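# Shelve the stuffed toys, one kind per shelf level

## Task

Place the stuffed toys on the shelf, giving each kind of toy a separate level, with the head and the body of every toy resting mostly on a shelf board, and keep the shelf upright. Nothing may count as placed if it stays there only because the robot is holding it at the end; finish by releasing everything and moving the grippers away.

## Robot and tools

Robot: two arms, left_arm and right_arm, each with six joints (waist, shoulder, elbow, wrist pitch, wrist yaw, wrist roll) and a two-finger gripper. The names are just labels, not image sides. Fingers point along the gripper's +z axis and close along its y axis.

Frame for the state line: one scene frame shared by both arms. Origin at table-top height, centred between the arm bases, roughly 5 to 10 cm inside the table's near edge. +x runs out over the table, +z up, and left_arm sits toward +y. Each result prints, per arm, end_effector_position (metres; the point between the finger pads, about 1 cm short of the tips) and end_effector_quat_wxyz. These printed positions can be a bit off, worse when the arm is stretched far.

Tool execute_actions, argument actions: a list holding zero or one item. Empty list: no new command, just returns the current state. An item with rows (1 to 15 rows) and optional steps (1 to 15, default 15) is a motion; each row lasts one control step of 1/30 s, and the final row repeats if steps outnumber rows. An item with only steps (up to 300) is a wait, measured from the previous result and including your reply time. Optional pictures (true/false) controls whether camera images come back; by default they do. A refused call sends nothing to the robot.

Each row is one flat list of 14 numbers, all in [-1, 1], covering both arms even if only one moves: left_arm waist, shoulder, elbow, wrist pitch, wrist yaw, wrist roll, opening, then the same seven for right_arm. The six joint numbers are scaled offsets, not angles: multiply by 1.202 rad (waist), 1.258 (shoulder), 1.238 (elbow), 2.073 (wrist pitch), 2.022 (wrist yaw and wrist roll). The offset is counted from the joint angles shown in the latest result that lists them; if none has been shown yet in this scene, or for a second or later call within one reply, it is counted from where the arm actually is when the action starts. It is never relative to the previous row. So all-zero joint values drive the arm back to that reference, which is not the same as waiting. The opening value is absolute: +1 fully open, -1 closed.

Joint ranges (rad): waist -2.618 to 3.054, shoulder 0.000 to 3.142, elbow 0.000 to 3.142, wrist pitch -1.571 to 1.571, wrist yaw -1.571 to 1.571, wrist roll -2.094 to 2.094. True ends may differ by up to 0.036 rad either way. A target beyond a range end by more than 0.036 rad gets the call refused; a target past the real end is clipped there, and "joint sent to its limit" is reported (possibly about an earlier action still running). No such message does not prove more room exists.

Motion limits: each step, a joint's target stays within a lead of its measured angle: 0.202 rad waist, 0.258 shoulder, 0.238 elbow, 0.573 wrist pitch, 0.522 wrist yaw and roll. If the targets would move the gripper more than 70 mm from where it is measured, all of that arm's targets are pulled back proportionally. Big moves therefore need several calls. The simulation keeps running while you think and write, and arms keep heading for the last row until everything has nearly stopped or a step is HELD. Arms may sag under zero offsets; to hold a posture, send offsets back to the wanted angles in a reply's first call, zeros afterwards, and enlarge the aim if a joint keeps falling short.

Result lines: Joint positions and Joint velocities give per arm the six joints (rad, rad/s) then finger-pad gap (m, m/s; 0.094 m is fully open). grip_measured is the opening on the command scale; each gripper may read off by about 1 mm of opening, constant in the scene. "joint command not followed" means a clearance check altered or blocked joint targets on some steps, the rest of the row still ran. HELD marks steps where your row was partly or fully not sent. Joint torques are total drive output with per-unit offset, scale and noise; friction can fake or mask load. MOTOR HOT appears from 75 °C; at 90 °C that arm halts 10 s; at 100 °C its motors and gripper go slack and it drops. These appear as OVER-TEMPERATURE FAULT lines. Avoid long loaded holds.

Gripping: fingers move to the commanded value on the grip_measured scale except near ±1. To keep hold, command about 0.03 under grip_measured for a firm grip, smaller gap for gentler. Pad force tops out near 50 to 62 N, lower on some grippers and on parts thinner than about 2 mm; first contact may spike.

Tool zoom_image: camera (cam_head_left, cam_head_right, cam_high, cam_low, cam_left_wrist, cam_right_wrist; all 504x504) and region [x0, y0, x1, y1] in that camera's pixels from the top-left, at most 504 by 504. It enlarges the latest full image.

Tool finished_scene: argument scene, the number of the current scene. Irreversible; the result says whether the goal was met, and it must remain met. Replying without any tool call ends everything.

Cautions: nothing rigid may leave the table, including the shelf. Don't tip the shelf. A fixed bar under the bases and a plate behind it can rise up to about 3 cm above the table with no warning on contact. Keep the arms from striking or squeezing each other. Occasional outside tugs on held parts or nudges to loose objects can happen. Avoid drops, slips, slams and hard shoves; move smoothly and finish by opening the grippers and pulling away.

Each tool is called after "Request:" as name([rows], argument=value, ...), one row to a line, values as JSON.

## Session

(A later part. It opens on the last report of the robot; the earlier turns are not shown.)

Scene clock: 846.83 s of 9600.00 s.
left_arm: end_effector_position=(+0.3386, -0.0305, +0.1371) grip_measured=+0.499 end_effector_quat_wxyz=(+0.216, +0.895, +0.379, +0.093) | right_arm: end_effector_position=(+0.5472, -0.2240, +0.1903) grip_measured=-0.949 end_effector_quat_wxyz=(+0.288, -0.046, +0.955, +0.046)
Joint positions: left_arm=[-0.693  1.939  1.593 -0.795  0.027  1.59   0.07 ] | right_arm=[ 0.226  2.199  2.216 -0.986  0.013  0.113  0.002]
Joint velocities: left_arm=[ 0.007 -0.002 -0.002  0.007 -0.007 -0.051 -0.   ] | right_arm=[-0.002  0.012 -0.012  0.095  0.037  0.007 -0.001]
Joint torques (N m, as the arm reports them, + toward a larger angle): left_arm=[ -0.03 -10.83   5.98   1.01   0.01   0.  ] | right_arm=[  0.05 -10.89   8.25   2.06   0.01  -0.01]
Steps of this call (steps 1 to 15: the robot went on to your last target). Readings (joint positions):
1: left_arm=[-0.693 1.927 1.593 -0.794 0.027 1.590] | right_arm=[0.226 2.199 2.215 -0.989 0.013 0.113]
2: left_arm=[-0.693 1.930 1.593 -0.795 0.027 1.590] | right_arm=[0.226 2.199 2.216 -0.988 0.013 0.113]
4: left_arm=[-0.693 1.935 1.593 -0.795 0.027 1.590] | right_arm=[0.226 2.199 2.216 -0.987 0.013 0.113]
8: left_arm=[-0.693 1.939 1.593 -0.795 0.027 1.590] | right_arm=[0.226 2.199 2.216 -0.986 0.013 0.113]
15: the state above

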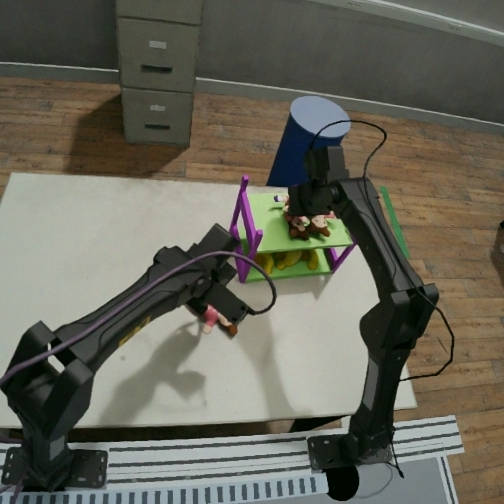

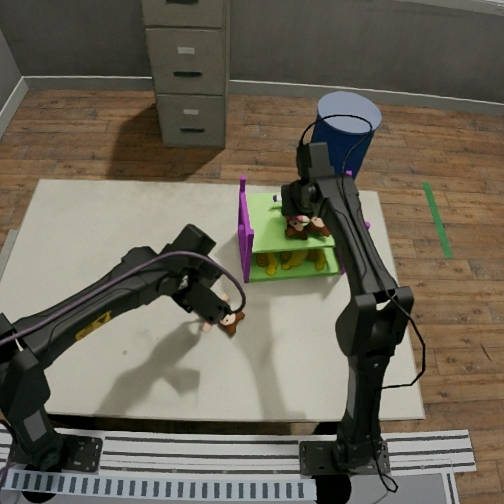

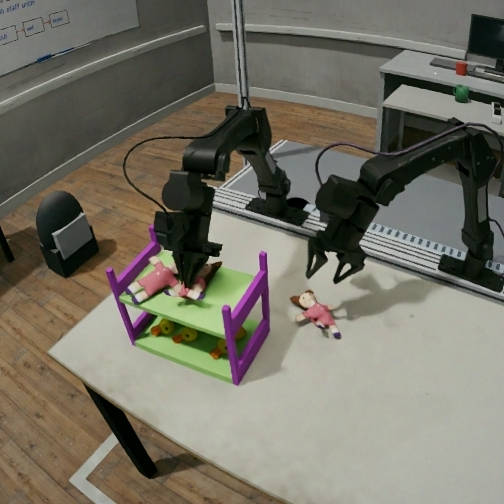

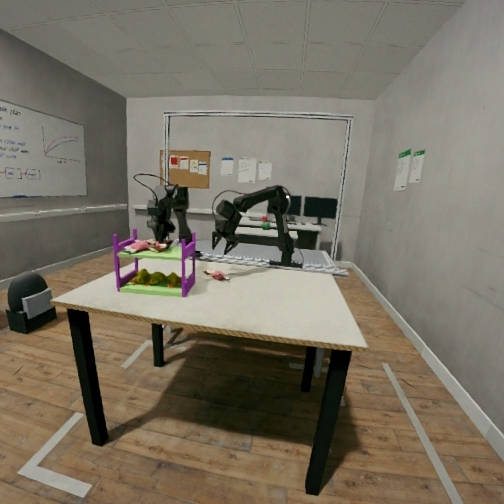

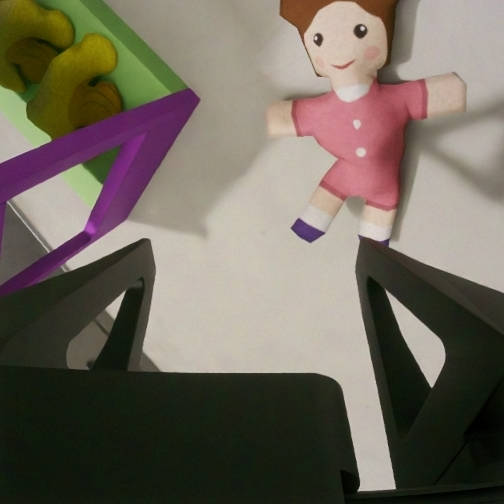

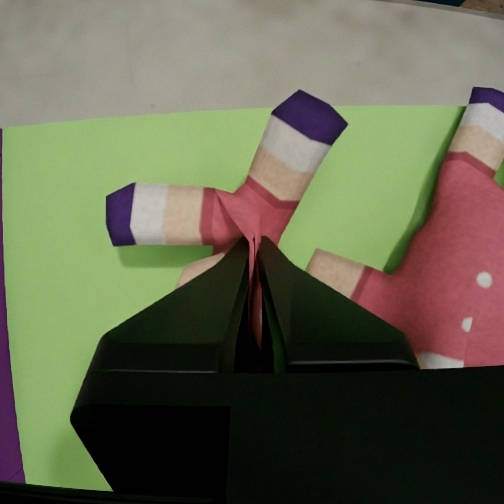

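Request:
execute_actions([
  {"rows": [[0.03,-0.04,-0.03,0,0,0,0.5, 0,-0.005,0.015,0.008,0,0,-0.6],[0.06,-0.08,-0.05,0,0,0,0.5, 0,-0.005,0.015,0.008,0,0,-0.3],[0.09,-0.12,-0.08,0,0,0,0.5, 0,-0.005,0.015,0.008,0,0,-0.1],[0.12,-0.16,-0.10,0,0,0,0.5, 0,-0.005,0.015,0.008,0,0,-0.1],[0.15,-0.20,-0.13,0,0,0,0.5, 0,-0.005,0.015,0.008,0,0,-0.1],[0.19,-0.25,-0.16,0,0,0,0.5, 0,-0.005,0.015,0.008,0,0,-0.1]], "steps": 15},
], pictures=false)

Request:
execute_actions([
  {"rows": [[0.03,-0.04,-0.03,0,0,0,0.5, 0,-0.03,0.015,0.008,0,0,-0.1],[0.06,-0.08,-0.05,0,0,0,0.5, 0,-0.06,0.015,0.008,0,0,-0.1],[0.09,-0.12,-0.08,0,0,0,0.5, 0,-0.09,0.015,0.008,0,0,-0.1],[0.12,-0.16,-0.10,0,0,0,0.5, 0,-0.12,0.015,0.008,0,0,-0.1],[0.15,-0.20,-0.13,0,0,0,0.5, 0,-0.15,0.015,0.008,0,0,-0.1],[0.19,-0.25,-0.16,0,0,0,0.5, 0,-0.18,0.015,0.008,0,0,-0.1],[0.19,-0.25,-0.16,0,0,0,0.5, 0,-0.21,0.015,0.008,0,0,-0.1]], "steps": 15},
], pictures=true)

Request:
execute_actions([
  {"rows": [[0.03,-0.04,-0.03,0,0,0,0.5, 0.05,-0.01,0.015,0.008,0,0,0.1],[0.06,-0.08,-0.05,0,0,0,0.5, 0.10,-0.01,0.015,0.008,0,0,0.3],[0.09,-0.12,-0.08,0,0,0,0.5, 0.15,-0.01,0.015,0.008,0,0,0.6],[0.12,-0.16,-0.10,0,0,0,0.5, 0.20,-0.01,0.015,0.008,0,0,0.6],[0.15,-0.20,-0.13,0,0,0,0.5, 0.25,-0.01,0.015,0.008,0,0,0.6],[0.19,-0.25,-0.16,0,0,0,0.5, 0.30,-0.01,0.015,0.008,0,0,0.6],[0.19,-0.25,-0.16,0,0,0,0.5, 0.35,-0.01,0.015,0.008,0,0,0.6],[0.19,-0.25,-0.16,0,0,0,0.5, 0.40,-0.01,0.015,0.008,0,0,0.6],[0.19,-0.25,-0.16,0,0,0,0.5, 0.449,-0.01,0.015,0.008,0,0,0.6]], "steps": 15},
], pictures=false)

Request:
execute_actions([
  {"steps": 12},
], pictures=false)

Request:
execute_actions([
  {"rows": [[0,0,0,0,0,0,0.5, 0,-0.01,-0.06,0.02,0,-0.015,0.6],[0,0,0,0,0,0,0.5, 0,-0.01,-0.12,0.04,0,-0.03,0.6],[0,0,0,0,0,0,0.5, 0,-0.01,-0.18,0.06,0,-0.045,0.6],[0,0,0,0,0,0,0.5, 0,-0.01,-0.24,0.08,0,-0.06,0.6],[0,0,0,0,0,0,0.5, 0,-0.01,-0.30,0.10,0,-0.075,0.6],[0,0,0,0,0,0,0.5, 0,-0.01,-0.36,0.12,0,-0.09,0.6],[0,0,0,0,0,0,0.5, 0,-0.01,-0.42,0.14,0,-0.105,0.6],[0,0,0,0,0,0,0.5, 0,-0.01,-0.48,0.16,0,-0.12,0.6],[0,0,0,0,0,0,0.5, 0,-0.01,-0.54,0.175,0,-0.12,0.6],[0,0,0,0,0,0,0.5, 0,-0.01,-0.56,0.175,0,-0.12,0.6]], "steps": 15},
], pictures=false)

Request:
execute_actions([
  {"steps": 20},
], pictures=true)

Scene clock: 904.23 s of 9600.00 s.
left_arm: end_effector_position=(+0.3573, +0.0876, +0.2063) grip_measured=+0.499 end_effector_quat_wxyz=(+0.262, +0.826, +0.475, +0.154) | right_arm: end_effector_position=(+0.5476, -0.2239, +0.1906) grip_measured=-0.102 end_effector_quat_wxyz=(+0.289, -0.046, +0.955, +0.046)
Joint positions: left_arm=[-0.454  1.615  1.412 -0.797  0.015  1.59   0.07 ] | right_arm=[ 0.226  2.199  2.216 -0.984  0.013  0.113  0.042]
Joint velocities: left_arm=[-0.105  0.076  0.012  0.007 -0.022  0.037  0.002] | right_arm=[-0.002  0.012  0.027  0.066 -0.066 -0.022  0.   ]
Joint torques (N m, as the arm reports them, + toward a larger angle): left_arm=[-0.19 -7.69  5.09  1.18  0.11  0.  ] | right_arm=[  0.03 -11.58   7.57   1.98   0.01   0.  ]
Steps of this call (steps 1 to 15: the robot went on to your last target; steps 16 to 90: nothing new was sent; then 53.90 s passed at rest; steps 91 to 105: all 15 steps of this action). Readings (joint positions):
91: left_arm=[-0.691 1.936 1.589 -0.793 0.027 1.590] | right_arm=[0.226 2.199 2.216 -0.986 0.013 0.113]
92: left_arm=[-0.685 1.925 1.576 -0.791 0.028 1.590] | right_arm=[0.226 2.199 2.216 -0.986 0.013 0.113]
94: left_arm=[-0.650 1.871 1.520 -0.789 0.031 1.590] | right_arm=[0.226 2.199 2.216 -0.985 0.013 0.113]
98: left_arm=[-0.501 1.700 1.417 -0.797 0.028 1.590] | right_arm=[0.226 2.199 2.216 -0.984 0.013 0.113]
105: the state above

Scene clock: 904.73 s of 9600.00 s.
left_arm: end_effector_position=(+0.3339, +0.1982, +0.2494) grip_measured=+0.499 end_effector_quat_wxyz=(+0.293, +0.743, +0.558, +0.224) | right_arm: end_effector_position=(+0.5142, -0.2326, +0.3394) grip_measured=-0.102 end_effector_quat_wxyz=(+0.425, -0.041, +0.902, +0.068)
Joint positions: left_arm=[-0.216  1.291  1.231 -0.804  0.003  1.59   0.07 ] | right_arm=[ 0.226  1.931  2.229 -0.97   0.013  0.113  0.042]
Joint velocities: left_arm=[0.012 0.007 0.007 0.007 0.022 0.022 0.   ] | right_arm=[-0.007 -0.227  0.081  0.125  0.022 -0.022 -0.   ]
Joint torques (N m, as the arm reports them, + toward a larger angle): left_arm=[-0.89 -4.13  5.12  1.39  0.12 -0.05] | right_arm=[ 0.05 -7.38  5.71  2.04  0.01 -0.01]
Steps of this call (steps 1 to 15: all 15 steps of this action). Readings (joint positions):
1: left_arm=[-0.454 1.614 1.409 -0.795 0.015 1.590] | right_arm=[0.226 2.199 2.216 -0.984 0.013 0.113]
2: left_arm=[-0.447 1.603 1.395 -0.793 0.017 1.590] | right_arm=[0.226 2.196 2.216 -0.984 0.013 0.113]
4: left_arm=[-0.402 1.545 1.340 -0.791 0.020 1.590] | right_arm=[0.226 2.179 2.216 -0.985 0.013 0.113]
8: left_arm=[-0.239 1.352 1.233 -0.805 0.009 1.590] | right_arm=[0.226 2.090 2.216 -0.985 0.013 0.113]
15: the state above

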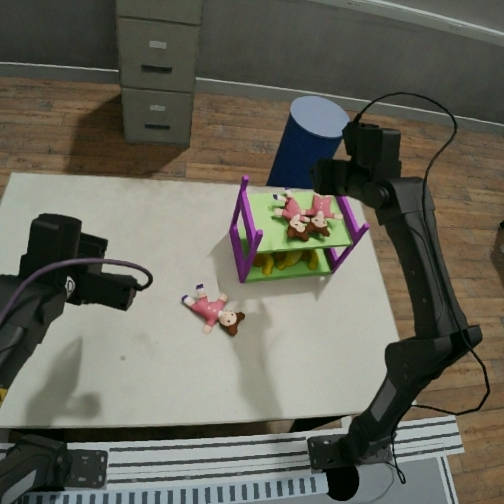

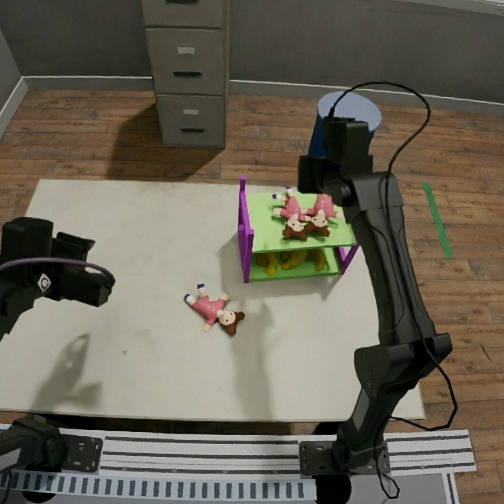

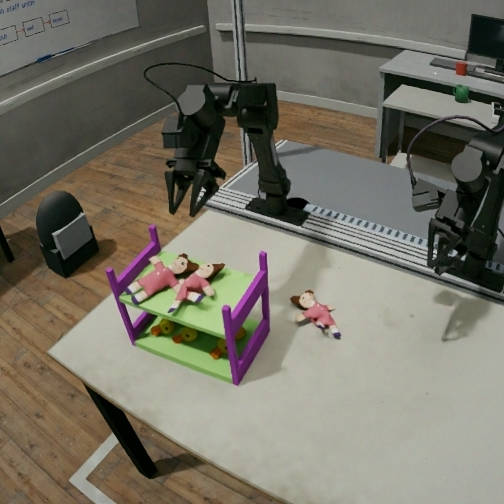

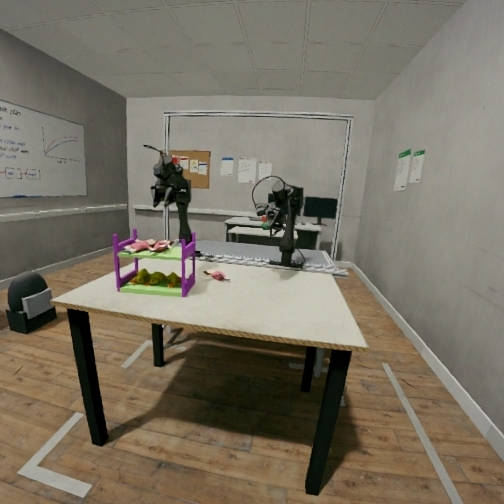

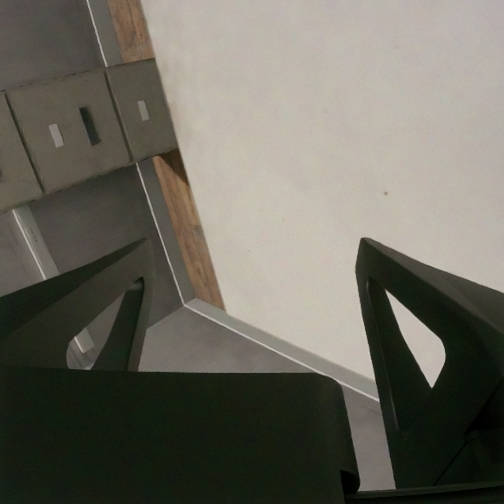

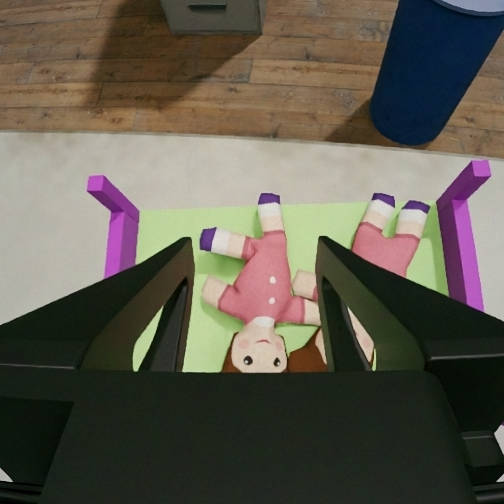

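Scene clock: 905.23 s of 9600.00 s.
left_arm: end_effector_position=(+0.2828, +0.2820, +0.2666) grip_measured=+0.499 end_effector_quat_wxyz=(+0.308, +0.654, +0.624, +0.297) | right_arm: end_effector_position=(+0.3719, +0.0286, +0.3499) grip_measured=+0.598 end_effector_quat_wxyz=(+0.397, -0.293, +0.848, +0.196)
Joint positions: left_arm=[ 0.009  0.967  1.048 -0.813 -0.006  1.59   0.07 ] | right_arm=[ 0.798  1.926  2.235 -0.96   0.004  0.114  0.075]
Joint velocities: left_arm=[ 0.002 -0.007 -0.007 -0.051 -0.007 -0.007 -0.001] | right_arm=[ 0.325  0.002  0.002  0.022 -0.183 -0.022 -0.   ]
Joint torques (N m, as the arm reports them, + toward a larger angle): left_arm=[ 0.08 -0.77  5.13  1.54  0.09  0.01] | right_arm=[-4.1  -9.19  6.77  2.29  0.27 -0.01]
Steps of this call (steps 1 to 15: all 15 steps of this action). Readings (joint positions):
1: left_arm=[-0.214 1.288 1.227 -0.802 0.003 1.590] | right_arm=[0.231 1.925 2.233 -0.966 0.015 0.113]
2: left_arm=[-0.203 1.276 1.215 -0.800 0.005 1.590] | right_arm=[0.244 1.924 2.235 -0.963 0.020 0.114]
4: left_arm=[-0.150 1.214 1.162 -0.797 0.006 1.590] | right_arm=[0.306 1.924 2.235 -0.960 0.029 0.114]
8: left_arm=[-0.004 1.016 1.055 -0.811 -0.004 1.590] | right_arm=[0.503 1.926 2.235 -0.960 0.028 0.114]
15: the state above

Scene clock: 905.63 s of 9600.00 s.
left_arm: end_effector_position=(+0.2828, +0.2820, +0.2661) grip_measured=+0.499 end_effector_quat_wxyz=(+0.308, +0.654, +0.624, +0.296) | right_arm: end_effector_position=(+0.3844, +0.0157, +0.3497) grip_measured=+0.598 end_effector_quat_wxyz=(+0.400, -0.278, +0.853, +0.189)
Joint positions: left_arm=[ 0.009  0.967  1.047 -0.813 -0.006  1.59   0.07 ] | right_arm=[ 0.764  1.926  2.235 -0.96   0.005  0.114  0.075]
Joint velocities: left_arm=[ 0.017 -0.017 -0.017  0.051  0.081  0.007  0.002] | right_arm=[ 0.002  0.012 -0.002  0.051  0.066  0.051 -0.   ]
Joint torques (N m, as the arm reports them, + toward a larger angle): left_arm=[ 0.18 -0.79  5.    1.57  0.09  0.01] | right_arm=[ 0.18 -9.23  6.75  2.3   0.09 -0.01]
Steps of this call (steps 1 to 12: the robot went on to your last target). Readings (joint positions):
1: left_arm=[0.009 0.967 1.047 -0.813 -0.006 1.590] | right_arm=[0.802 1.926 2.235 -0.960 0.001 0.114]
2: left_arm=[0.009 0.967 1.047 -0.813 -0.006 1.590] | right_arm=[0.800 1.926 2.235 -0.960 0.000 0.114]
4: left_arm=[0.009 0.967 1.047 -0.813 -0.006 1.590] | right_arm=[0.784 1.926 2.235 -0.960 0.001 0.114]
8: left_arm=[0.009 0.967 1.047 -0.813 -0.006 1.590] | right_arm=[0.764 1.926 2.235 -0.960 0.005 0.114]
12: the state above

Scene clock: 906.13 s of 9600.00 s.
left_arm: end_effector_position=(+0.2828, +0.2820, +0.2661) grip_measured=+0.499 end_effector_quat_wxyz=(+0.308, +0.654, +0.624, +0.296) | right_arm: end_effector_position=(+0.3433, -0.0183, +0.0891) grip_measured=+0.598 end_effector_quat_wxyz=(+0.203, -0.402, +0.890, +0.073)
Joint positions: left_arm=[ 0.009  0.967  1.047 -0.813 -0.006  1.59   0.07 ] | right_arm=[ 0.764  1.96   1.515 -0.688  0.005 -0.099  0.075]
Joint velocities: left_arm=[ 0.012  0.002 -0.002  0.022  0.007 -0.022  0.001] | right_arm=[-0.007  0.032 -0.051  0.139 -0.051 -0.139 -0.   ]
Joint torques (N m, as the arm reports them, + toward a larger angle): left_arm=[-0.1  -1.61  6.09  1.46 -0.04  0.  ] | right_arm=[  0.03 -13.     8.54   2.43   0.01  -0.06]
Steps of this call (steps 1 to 15: all 15 steps of this action). Readings (joint positions):
1: left_arm=[0.009 0.967 1.047 -0.813 -0.006 1.590] | right_arm=[0.764 1.924 2.223 -0.951 0.005 0.111]
2: left_arm=[0.009 0.967 1.047 -0.813 -0.006 1.590] | right_arm=[0.764 1.916 2.193 -0.929 0.005 0.102]
4: left_arm=[0.009 0.967 1.047 -0.813 -0.006 1.590] | right_arm=[0.764 1.897 2.085 -0.873 0.005 0.073]
8: left_arm=[0.009 0.967 1.047 -0.813 -0.006 1.590] | right_arm=[0.764 1.897 1.803 -0.756 0.005 -0.009]
15: the state above

Scene clock: 906.80 s of 9600.00 s.
left_arm: end_effector_position=(+0.2828, +0.2820, +0.2661) grip_measured=+0.499 end_effector_quat_wxyz=(+0.308, +0.654, +0.624, +0.296) | right_arm: end_effector_position=(+0.3556, -0.0071, +0.1053) grip_measured=+0.598 end_effector_quat_wxyz=(+0.245, -0.408, +0.875, +0.084)
Joint positions: left_arm=[ 0.009  0.967  1.047 -0.813 -0.006  1.59   0.07 ] | right_arm=[ 0.764  1.942  1.515 -0.615  0.005 -0.123  0.075]
Joint velocities: left_arm=[ 0.007 -0.002 -0.002  0.022 -0.051 -0.066 -0.   ] | right_arm=[ 0.012  0.007 -0.017  0.022  0.095 -0.007  0.   ]
Joint torques (N m, as the arm reports them, + toward a larger angle): left_arm=[ 0.02 -1.58  6.07  1.51 -0.02  0.02] | right_arm=[  0.04 -11.46   8.34   1.9    0.01  -0.06]
Steps of this call (steps 1 to 20: the robot went on to your last target). Readings (joint positions):
1: left_arm=[0.009 0.967 1.047 -0.813 -0.006 1.590] | right_arm=[0.764 1.960 1.515 -0.683 0.005 -0.104]
2: left_arm=[0.009 0.967 1.047 -0.813 -0.006 1.590] | right_arm=[0.764 1.956 1.515 -0.670 0.005 -0.108]
4: left_arm=[0.009 0.967 1.047 -0.813 -0.006 1.590] | right_arm=[0.764 1.948 1.515 -0.647 0.005 -0.114]
8: left_arm=[0.009 0.967 1.047 -0.813 -0.006 1.590] | right_arm=[0.764 1.942 1.515 -0.624 0.005 -0.119]
20: the state above

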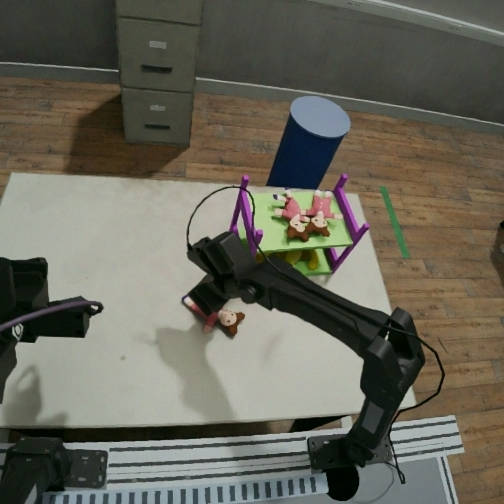

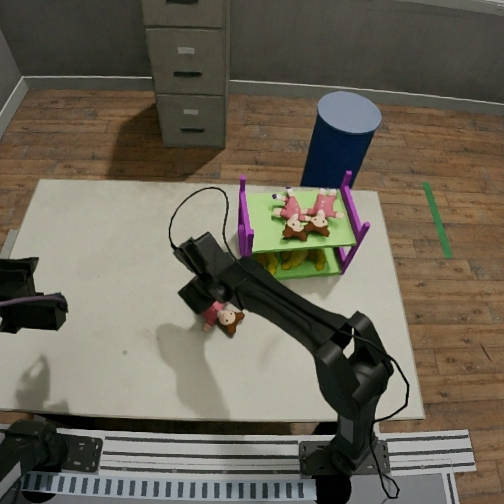

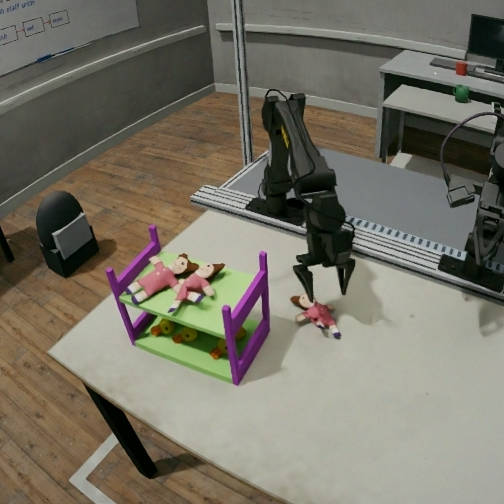

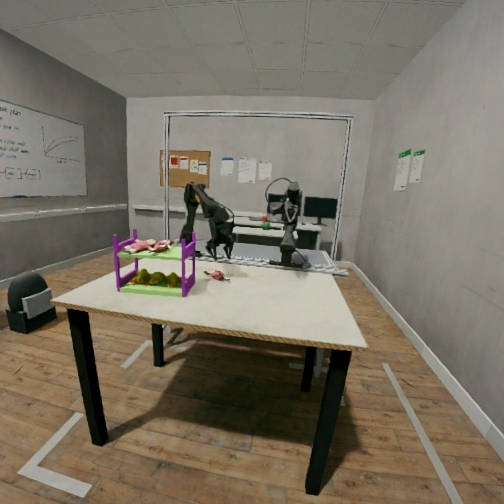

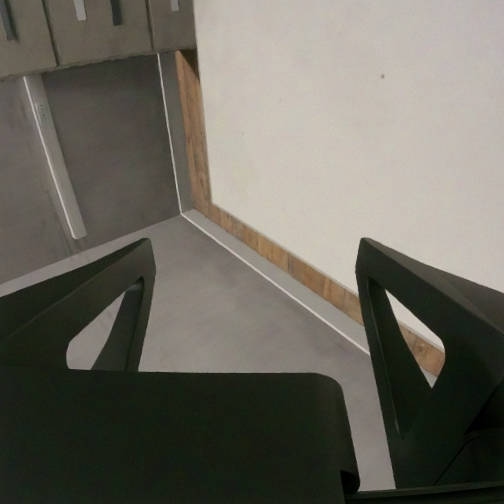

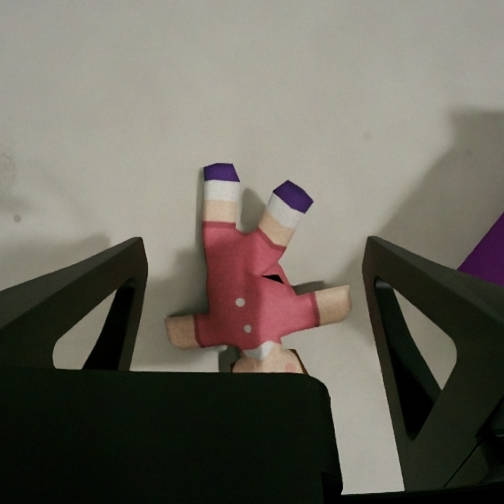

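Request:
execute_actions([
  {"rows": [[0,0,0,0,0,0,0.5, 0.001,0.002,-0.018,0.015,0,-0.01,0.6],[0,0,0,0,0,0,0.5, 0.002,0.004,-0.036,0.03,0,-0.02,0.6],[0,0,0,0,0,0,0.5, 0.003,0.006,-0.054,0.045,0,-0.03,0.6],[0,0,0,0,0,0,0.5, 0.004,0.008,-0.072,0.06,0,-0.04,0.6],[0,0,0,0,0,0,0.5, 0.004,0.01,-0.09,0.075,0,-0.05,0.6],[0,0,0,0,0,0,0.5, 0.004,0.012,-0.108,0.09,0,-0.06,0.6],[0,0,0,0,0,0,0.5, 0.004,0.014,-0.126,0.105,0,-0.07,0.6],[0,0,0,0,0,0,0.5, 0.004,0.016,-0.144,0.12,0,-0.08,0.6],[0,0,0,0,0,0,0.5, 0.004,0.018,-0.162,0.135,0,-0.086,0.6],[0,0,0,0,0,0,0.5, 0.004,0.02,-0.18,0.15,0,-0.086,0.6],[0,0,0,0,0,0,0.5, 0.004,0.022,-0.195,0.155,0,-0.086,0.6],[0,0,0,0,0,0,0.5, 0.004,0.024,-0.207,0.155,0,-0.086,0.6],[0,0,0,0,0,0,0.5, 0.004,0.025,-0.215,0.155,0,-0.086,0.6]], "steps": 15},
], pictures=false)

Request:
execute_actions([
  {"steps": 15},
], pictures=true)

Scene clock: 929.87 s of 9600.00 s.
left_arm: end_effector_position=(+0.2828, +0.2820, +0.2661) grip_measured=+0.499 end_effector_quat_wxyz=(+0.308, +0.654, +0.624, +0.296) | right_arm: end_effector_position=(+0.3373, -0.0229, +0.0297) grip_measured=+0.598 end_effector_quat_wxyz=(+0.235, -0.475, +0.846, +0.061)
Joint positions: left_arm=[ 0.009  0.967  1.047 -0.813 -0.006  1.59   0.07 ] | right_arm=[ 0.764  1.972  1.255 -0.359  0.005 -0.275  0.075]
Joint velocities: left_arm=[ 0.007  0.002 -0.007 -0.066 -0.007 -0.007 -0.001] | right_arm=[-0.012  0.12  -0.222  0.081 -0.022 -0.139 -0.001]
Joint torques (N m, as the arm reports them, + toward a larger angle): left_arm=[-0.03 -1.65  6.11  1.47  0.   -0.02] | right_arm=[ 0.44 -9.38  6.35  2.13  0.02 -0.06]
Steps of this call (steps 1 to 15: the robot went on to your last target; steps 16 to 90: nothing new was sent; then 19.57 s passed at rest; steps 91 to 105: all 15 steps of this action). Readings (joint positions):
91: left_arm=[0.009 0.967 1.047 -0.813 -0.006 1.590] | right_arm=[0.764 1.942 1.513 -0.612 0.005 -0.125]
92: left_arm=[0.009 0.967 1.047 -0.813 -0.006 1.590] | right_arm=[0.764 1.942 1.506 -0.602 0.005 -0.131]
94: left_arm=[0.009 0.967 1.047 -0.813 -0.006 1.590] | right_arm=[0.764 1.942 1.476 -0.567 0.005 -0.150]
98: left_arm=[0.009 0.967 1.047 -0.813 -0.006 1.590] | right_arm=[0.764 1.944 1.382 -0.484 0.005 -0.208]
105: the state above

Scene clock: 930.37 s of 9600.00 s.
left_arm: end_effector_position=(+0.2828, +0.2820, +0.2661) grip_measured=+0.499 end_effector_quat_wxyz=(+0.308, +0.654, +0.624, +0.296) | right_arm: end_effector_position=(+0.3423, -0.0182, +0.0300) grip_measured=+0.598 end_effector_quat_wxyz=(+0.251, -0.480, +0.838, +0.063)
Joint positions: left_arm=[ 0.009  0.967  1.047 -0.813 -0.006  1.59   0.07 ] | right_arm=[ 0.764  1.977  1.247 -0.313  0.005 -0.291  0.075]
Joint velocities: left_arm=[-0.002 -0.017  0.002  0.051  0.066 -0.022  0.001] | right_arm=[-0.027 -0.002  0.012 -0.037 -0.007 -0.081 -0.   ]
Joint torques (N m, as the arm reports them, + toward a larger angle): left_arm=[-0.12 -1.74  6.2   1.47 -0.02  0.02] | right_arm=[ 0.44 -9.34  5.93  1.91  0.02 -0.06]
Steps of this call (steps 1 to 15: the robot went on to your last target). Readings (joint positions):
1: left_arm=[0.009 0.967 1.047 -0.813 -0.006 1.590] | right_arm=[0.764 1.975 1.250 -0.355 0.005 -0.278]
2: left_arm=[0.009 0.967 1.047 -0.813 -0.006 1.590] | right_arm=[0.764 1.977 1.247 -0.351 0.005 -0.281]
4: left_arm=[0.009 0.967 1.047 -0.813 -0.006 1.590] | right_arm=[0.764 1.977 1.247 -0.341 0.005 -0.285]
8: left_arm=[0.009 0.967 1.047 -0.813 -0.006 1.590] | right_arm=[0.764 1.977 1.247 -0.321 0.005 -0.289]
15: the state above

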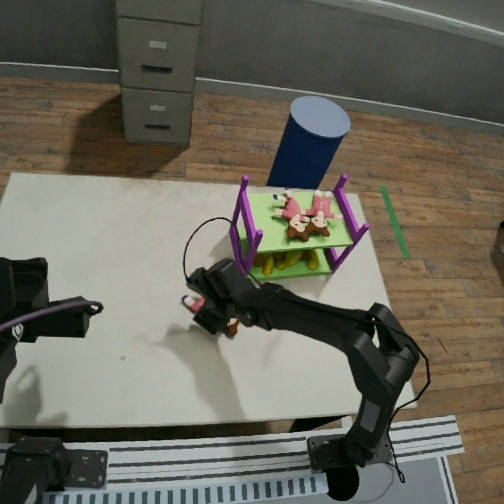

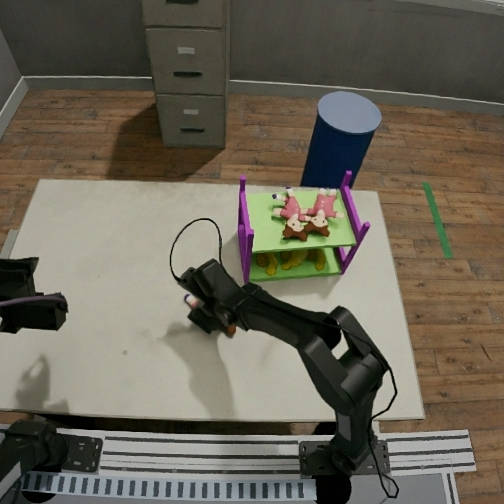

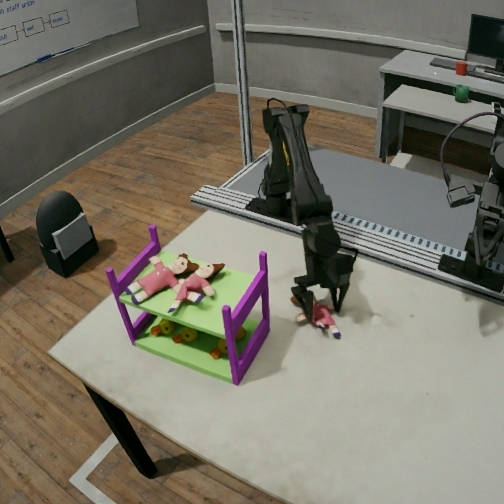

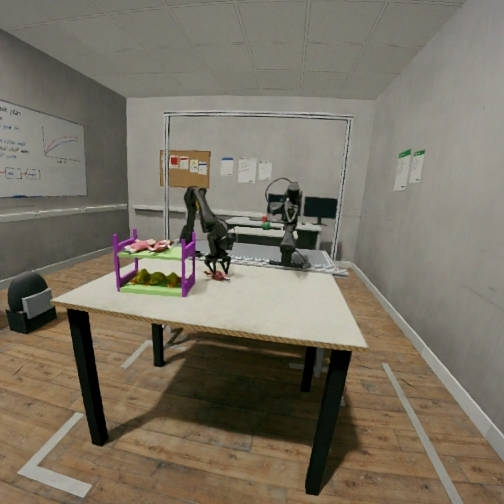

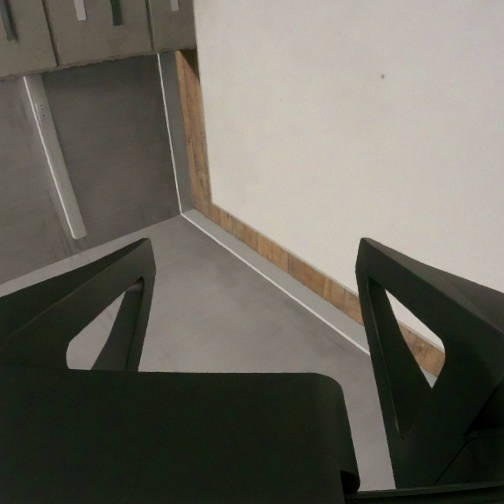

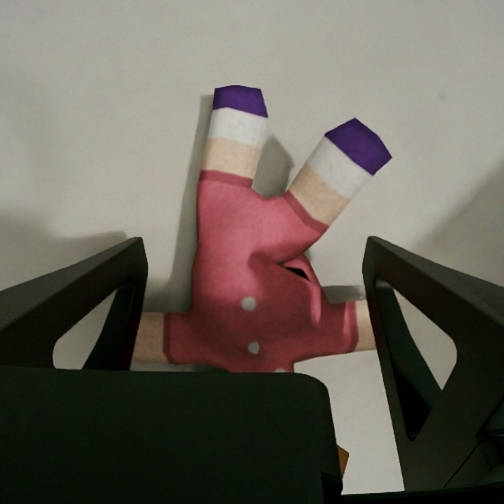

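Request:
execute_actions([
  {"rows": [[0,0,0,0,0,0,0.5, 0,0,-0.006,0.009,0,0,0.6],[0,0,0,0,0,0,0.5, 0,0,-0.012,0.009,0,0,0.6],[0,0,0,0,0,0,0.5, 0,0,-0.018,0.009,0,0,0.6],[0,0,0,0,0,0,0.5, 0,0,-0.022,0.009,0,0,0.6],[0,0,0,0,0,0,0.5, 0,0,-0.022,0.009,0,0,0.6],[0,0,0,0,0,0,0.5, 0,0,-0.022,0.009,0,0,0.5],[0,0,0,0,0,0,0.5, 0,0,-0.022,0.009,0,0,0.3],[0,0,0,0,0,0,0.5, 0,0,-0.022,0.009,0,0,0.1],[0,0,0,0,0,0,0.5, 0,0,-0.022,0.009,0,0,-0.1],[0,0,0,0,0,0,0.5, 0,0,-0.022,0.009,0,0,-0.3],[0,0,0,0,0,0,0.5, 0,0,-0.022,0.009,0,0,-0.5],[0,0,0,0,0,0,0.5, 0,0,-0.022,0.009,0,0,-0.7],[0,0,0,0,0,0,0.5, 0,0,-0.022,0.009,0,0,-0.85],[0,0,0,0,0,0,0.5, 0,0,-0.022,0.009,0,0,-1]], "steps": 15},
], pictures=false)

Request:
execute_actions([
  {"steps": 12},
], pictures=true)

Request:
execute_actions([
  {"rows": [[0,0,0,0,0,0,0.5, 0,-0.01,0.03,0,0,0,-1],[0,0,0,0,0,0,0.5, 0,-0.02,0.06,-0.005,0,0,-1],[0,0,0,0,0,0,0.5, 0,-0.03,0.09,-0.015,0,0,-1],[0,0,0,0,0,0,0.5, 0,-0.03,0.12,-0.03,0,0,-1],[0,0,0,0,0,0,0.5, 0,-0.03,0.15,-0.045,0,0,-1],[0,0,0,0,0,0,0.5, 0,-0.03,0.18,-0.06,0,0,-1],[0,0,0,0,0,0,0.5, 0,-0.03,0.21,-0.075,0,0,-1],[0,0,0,0,0,0,0.5, 0,-0.03,0.24,-0.09,0,0,-1],[0,0,0,0,0,0,0.5, 0,-0.03,0.27,-0.105,0,0,-1],[0,0,0,0,0,0,0.5, 0,-0.03,0.30,-0.12,0,0,-1],[0,0,0,0,0,0,0.5, 0,-0.03,0.33,-0.135,0,0,-1],[0,0,0,0,0,0,0.5, 0,-0.03,0.36,-0.15,0,0,-1],[0,0,0,0,0,0,0.5, 0,-0.03,0.39,-0.165,0,0,-1],[0,0,0,0,0,0,0.5, 0,-0.03,0.42,-0.17,0,0,-1],[0,0,0,0,0,0,0.5, 0,-0.03,0.45,-0.18,0,0,-1]], "steps": 15},
], pictures=false)

Request:
execute_actions([
  {"rows": [[0,0,0,0,0,0,0.5, 0,-0.02,0.08,-0.03,0,0.02,-1],[0,0,0,0,0,0,0.5, 0,-0.03,0.11,-0.045,0,0.04,-1],[0,0,0,0,0,0,0.5, 0,-0.03,0.14,-0.06,0,0.06,-1],[0,0,0,0,0,0,0.5, 0,-0.03,0.17,-0.075,0,0.08,-1],[0,0,0,0,0,0,0.5, 0,-0.03,0.20,-0.09,0,0.10,-1],[0,0,0,0,0,0,0.5, 0,-0.03,0.23,-0.105,0,0.12,-1],[0,0,0,0,0,0,0.5, 0,-0.03,0.26,-0.12,0,0.14,-1],[0,0,0,0,0,0,0.5, 0,-0.03,0.29,-0.135,0,0.16,-1],[0,0,0,0,0,0,0.5, 0,-0.03,0.32,-0.15,0,0.18,-1],[0,0,0,0,0,0,0.5, 0,-0.03,0.35,-0.16,0,0.20,-1],[0,0,0,0,0,0,0.5, 0,-0.03,0.38,-0.17,0,0.22,-1],[0,0,0,0,0,0,0.5, 0,-0.03,0.40,-0.17,0,0.24,-1],[0,0,0,0,0,0,0.5, 0,-0.03,0.41,-0.17,0,0.26,-1]], "steps": 15},
], pictures=false)

Request:
execute_actions([
  {"steps": 12},
], pictures=true)

Scene clock: 981.53 s of 9600.00 s.
left_arm: end_effector_position=(+0.2828, +0.2820, +0.2661) grip_measured=+0.499 end_effector_quat_wxyz=(+0.308, +0.654, +0.624, +0.296) | right_arm: end_effector_position=(+0.3384, -0.0219, +0.0236) grip_measured=-0.953 end_effector_quat_wxyz=(+0.246, -0.481, +0.839, +0.061)
Joint positions: left_arm=[ 0.009  0.967  1.047 -0.813 -0.006  1.59   0.07 ] | right_arm=[ 0.764  1.977  1.224 -0.302  0.006 -0.292  0.002]
Joint velocities: left_arm=[ 0.002 -0.002 -0.012 -0.022 -0.007 -0.007 -0.   ] | right_arm=[-0.007  0.012 -0.007  0.022  0.022 -0.007 -0.027]
Joint torques (N m, as the arm reports them, + toward a larger angle): left_arm=[-0.03 -1.68  6.2   1.51 -0.02 -0.01] | right_arm=[ 0.04 -9.05  5.28  1.77  0.01 -0.02]
Steps of this call (steps 1 to 15: the robot went on to your last target; steps 16 to 90: nothing new was sent; then 47.67 s passed at rest; steps 91 to 105: all 15 steps of this action). Readings (joint positions):
91: left_arm=[0.009 0.967 1.047 -0.813 -0.006 1.590] | right_arm=[0.764 1.977 1.247 -0.311 0.005 -0.292]
92: left_arm=[0.009 0.967 1.047 -0.813 -0.006 1.590] | right_arm=[0.764 1.977 1.247 -0.311 0.005 -0.292]
94: left_arm=[0.009 0.967 1.047 -0.813 -0.006 1.590] | right_arm=[0.764 1.977 1.241 -0.306 0.005 -0.292]
98: left_arm=[0.009 0.967 1.047 -0.813 -0.006 1.590] | right_arm=[0.764 1.977 1.225 -0.305 0.005 -0.292]
105: the state above

Scene clock: 981.93 s of 9600.00 s.
left_arm: end_effector_position=(+0.2828, +0.2820, +0.2661) grip_measured=+0.499 end_effector_quat_wxyz=(+0.308, +0.654, +0.624, +0.296) | right_arm: end_effector_position=(+0.3384, -0.0219, +0.0236) grip_measured=-0.956 end_effector_quat_wxyz=(+0.246, -0.481, +0.839, +0.061)
Joint positions: left_arm=[ 0.009  0.967  1.047 -0.813 -0.006  1.59   0.07 ] | right_arm=[ 0.764  1.977  1.224 -0.302  0.006 -0.292  0.002]
Joint velocities: left_arm=[ 0.017  0.002 -0.002 -0.022  0.037 -0.007 -0.001] | right_arm=[-0.022 -0.007 -0.002 -0.007  0.022 -0.007  0.   ]
Joint torques (N m, as the arm reports them, + toward a larger angle): left_arm=[ 0.04 -1.57  6.19  1.47  0.   -0.01] | right_arm=[ 0.06 -9.02  5.31  1.77  0.01  0.  ]
Steps of this call (steps 1 to 12: the robot went on to your last target). Readings (joint positions):
1: left_arm=[0.009 0.967 1.047 -0.813 -0.006 1.590] | right_arm=[0.764 1.977 1.224 -0.302 0.006 -0.292]
2: left_arm=[0.009 0.967 1.047 -0.813 -0.006 1.590] | right_arm=[0.764 1.977 1.224 -0.302 0.006 -0.292]
4: left_arm=[0.009 0.967 1.047 -0.813 -0.006 1.590] | right_arm=[0.764 1.977 1.224 -0.302 0.006 -0.292]
8: left_arm=[0.009 0.967 1.047 -0.813 -0.006 1.590] | right_arm=[0.764 1.977 1.224 -0.302 0.006 -0.292]
12: the state above

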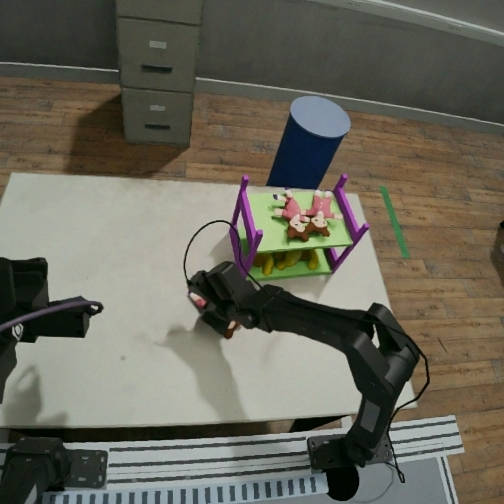

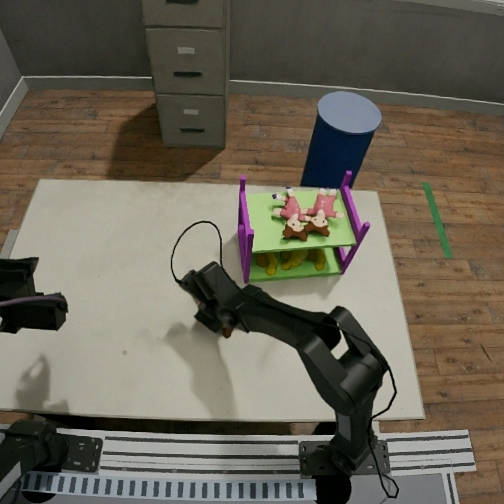

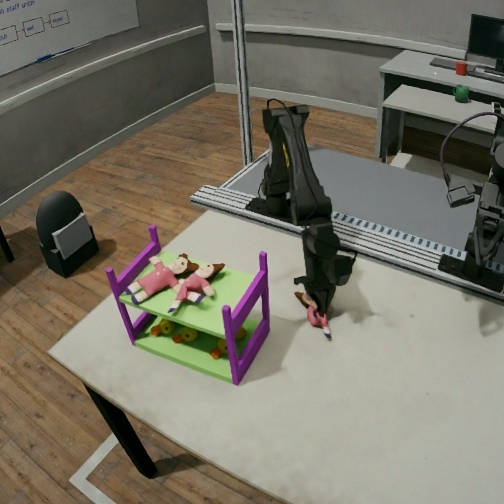

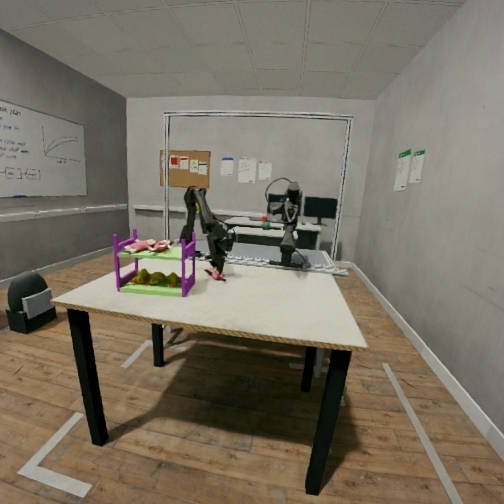

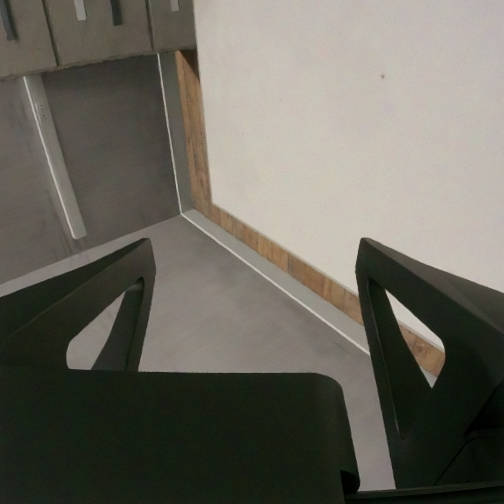

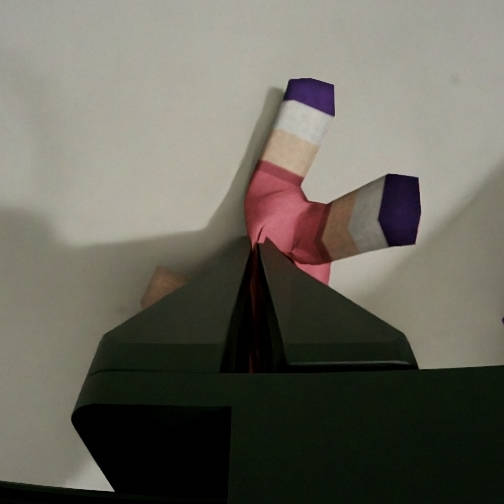

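Scene clock: 982.43 s of 9600.00 s.
left_arm: end_effector_position=(+0.2828, +0.2820, +0.2661) grip_measured=+0.499 end_effector_quat_wxyz=(+0.308, +0.654, +0.624, +0.296) | right_arm: end_effector_position=(+0.3941, +0.0279, +0.1659) grip_measured=-0.956 end_effector_quat_wxyz=(+0.342, -0.465, +0.813, +0.084)
Joint positions: left_arm=[ 0.009  0.967  1.047 -0.813 -0.006  1.59   0.07 ] | right_arm=[ 0.764  1.977  1.694 -0.565  0.006 -0.292  0.002]
Joint velocities: left_arm=[ 0.002  0.002 -0.002 -0.022 -0.007 -0.11  -0.   ] | right_arm=[ 0.002 -0.002  1.028 -0.769  0.051 -0.022  0.001]
Joint torques (N m, as the arm reports them, + toward a larger angle): left_arm=[-0.03 -1.58  6.11  1.49 -0.02 -0.01] | right_arm=[  0.06 -12.64   8.33   2.04   0.02  -0.02]
Steps of this call (steps 1 to 15: all 15 steps of this action). Readings (joint positions):
1: left_arm=[0.009 0.967 1.047 -0.813 -0.006 1.590] | right_arm=[0.764 1.977 1.226 -0.303 0.006 -0.292]
2: left_arm=[0.009 0.967 1.047 -0.813 -0.006 1.590] | right_arm=[0.764 1.977 1.233 -0.309 0.006 -0.292]
4: left_arm=[0.009 0.967 1.047 -0.813 -0.006 1.590] | right_arm=[0.764 1.977 1.273 -0.340 0.006 -0.292]
8: left_arm=[0.009 0.967 1.047 -0.813 -0.006 1.590] | right_arm=[0.764 1.977 1.425 -0.407 0.006 -0.292]
15: the state above

Scene clock: 982.93 s of 9600.00 s.
left_arm: end_effector_position=(+0.2828, +0.2820, +0.2661) grip_measured=+0.499 end_effector_quat_wxyz=(+0.308, +0.654, +0.624, +0.296) | right_arm: end_effector_position=(+0.4004, +0.0310, +0.3237) grip_measured=-0.956 end_effector_quat_wxyz=(+0.400, -0.274, +0.854, +0.191)
Joint positions: left_arm=[ 0.009  0.967  1.047 -0.813 -0.006  1.59   0.07 ] | right_arm=[ 0.764  1.965  2.173 -0.856  0.006  0.124  0.002]
Joint velocities: left_arm=[ 0.012 -0.017  0.007  0.037 -0.007  0.081 -0.001] | right_arm=[ 0.002 -0.183  0.286 -0.242  0.051  0.711  0.   ]
Joint torques (N m, as the arm reports them, + toward a larger angle): left_arm=[ 0.02 -1.67  6.14  1.48  0.01  0.  ] | right_arm=[  0.01 -10.33   6.83   1.84   0.01   0.04]
Steps of this call (steps 1 to 15: all 15 steps of this action). Readings (joint positions):
1: left_arm=[0.009 0.967 1.047 -0.813 -0.006 1.590] | right_arm=[0.764 1.977 1.725 -0.580 0.006 -0.288]
2: left_arm=[0.009 0.967 1.047 -0.813 -0.006 1.590] | right_arm=[0.764 1.976 1.754 -0.591 0.006 -0.276]
4: left_arm=[0.009 0.967 1.047 -0.813 -0.006 1.590] | right_arm=[0.764 1.976 1.818 -0.627 0.006 -0.237]
8: left_arm=[0.009 0.967 1.047 -0.813 -0.006 1.590] | right_arm=[0.764 1.976 1.962 -0.727 0.006 -0.119]
15: the state above

Scene clock: 983.33 s of 9600.00 s.
left_arm: end_effector_position=(+0.2828, +0.2820, +0.2661) grip_measured=+0.499 end_effector_quat_wxyz=(+0.308, +0.654, +0.624, +0.296) | right_arm: end_effector_position=(+0.3927, +0.0238, +0.3248) grip_measured=-0.956 end_effector_quat_wxyz=(+0.378, -0.233, +0.872, +0.204)
Joint positions: left_arm=[ 0.009  0.967  1.047 -0.813 -0.006  1.59   0.07 ] | right_arm=[ 0.764  1.952  2.186 -0.912  0.006  0.222  0.002]
Joint velocities: left_arm=[-0.007 -0.002  0.007 -0.007  0.037  0.051 -0.001] | right_arm=[ 0.002  0.012 -0.002 -0.007 -0.125  0.11  -0.001]
Joint torques (N m, as the arm reports them, + toward a larger angle): left_arm=[-0.13 -1.66  6.16  1.46 -0.03 -0.02] | right_arm=[  0.04 -10.06   7.16   2.22   0.01   0.05]
Steps of this call (steps 1 to 12: the robot went on to your last target). Readings (joint positions):
1: left_arm=[0.009 0.967 1.047 -0.813 -0.006 1.590] | right_arm=[0.764 1.959 2.180 -0.863 0.006 0.145]
2: left_arm=[0.009 0.967 1.047 -0.813 -0.006 1.590] | right_arm=[0.764 1.955 2.184 -0.868 0.006 0.162]
4: left_arm=[0.009 0.967 1.047 -0.813 -0.006 1.590] | right_arm=[0.764 1.952 2.186 -0.879 0.006 0.186]
8: left_arm=[0.009 0.967 1.047 -0.813 -0.006 1.590] | right_arm=[0.764 1.952 2.186 -0.904 0.006 0.212]
12: the state above

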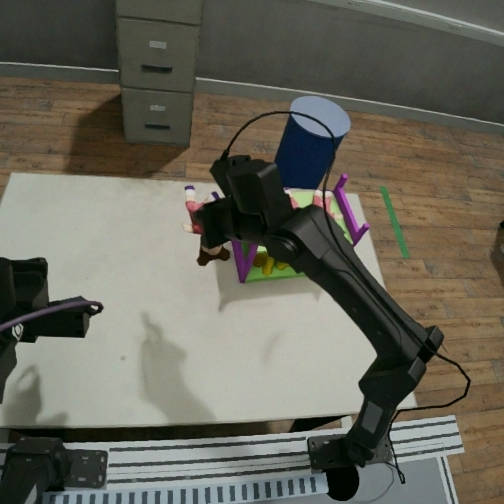

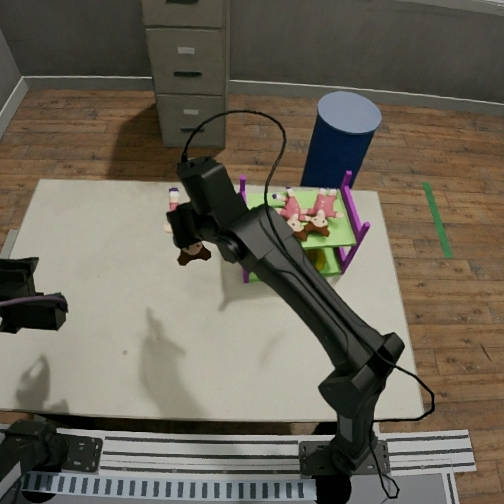

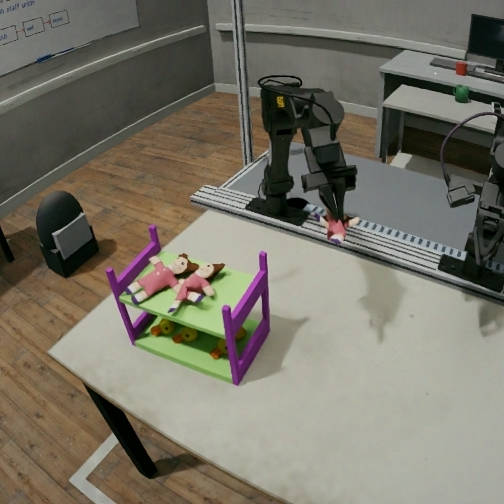

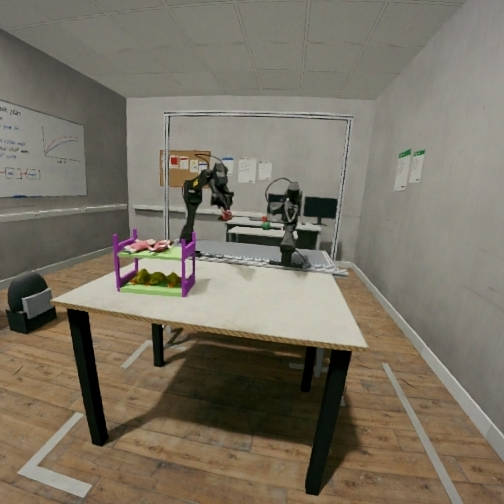

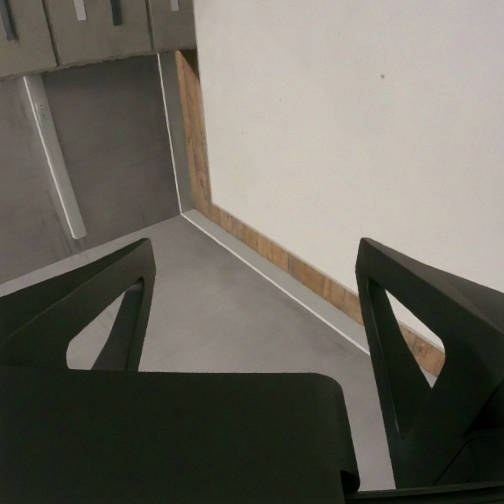

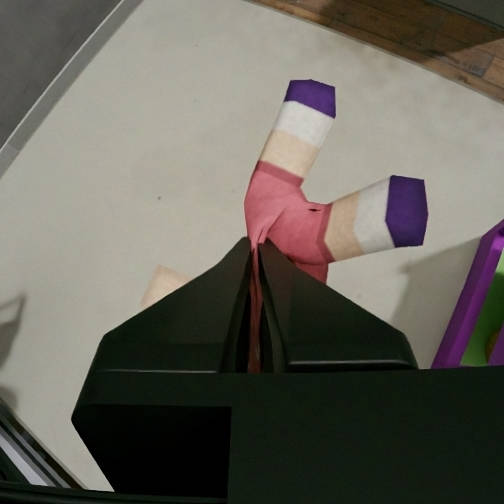

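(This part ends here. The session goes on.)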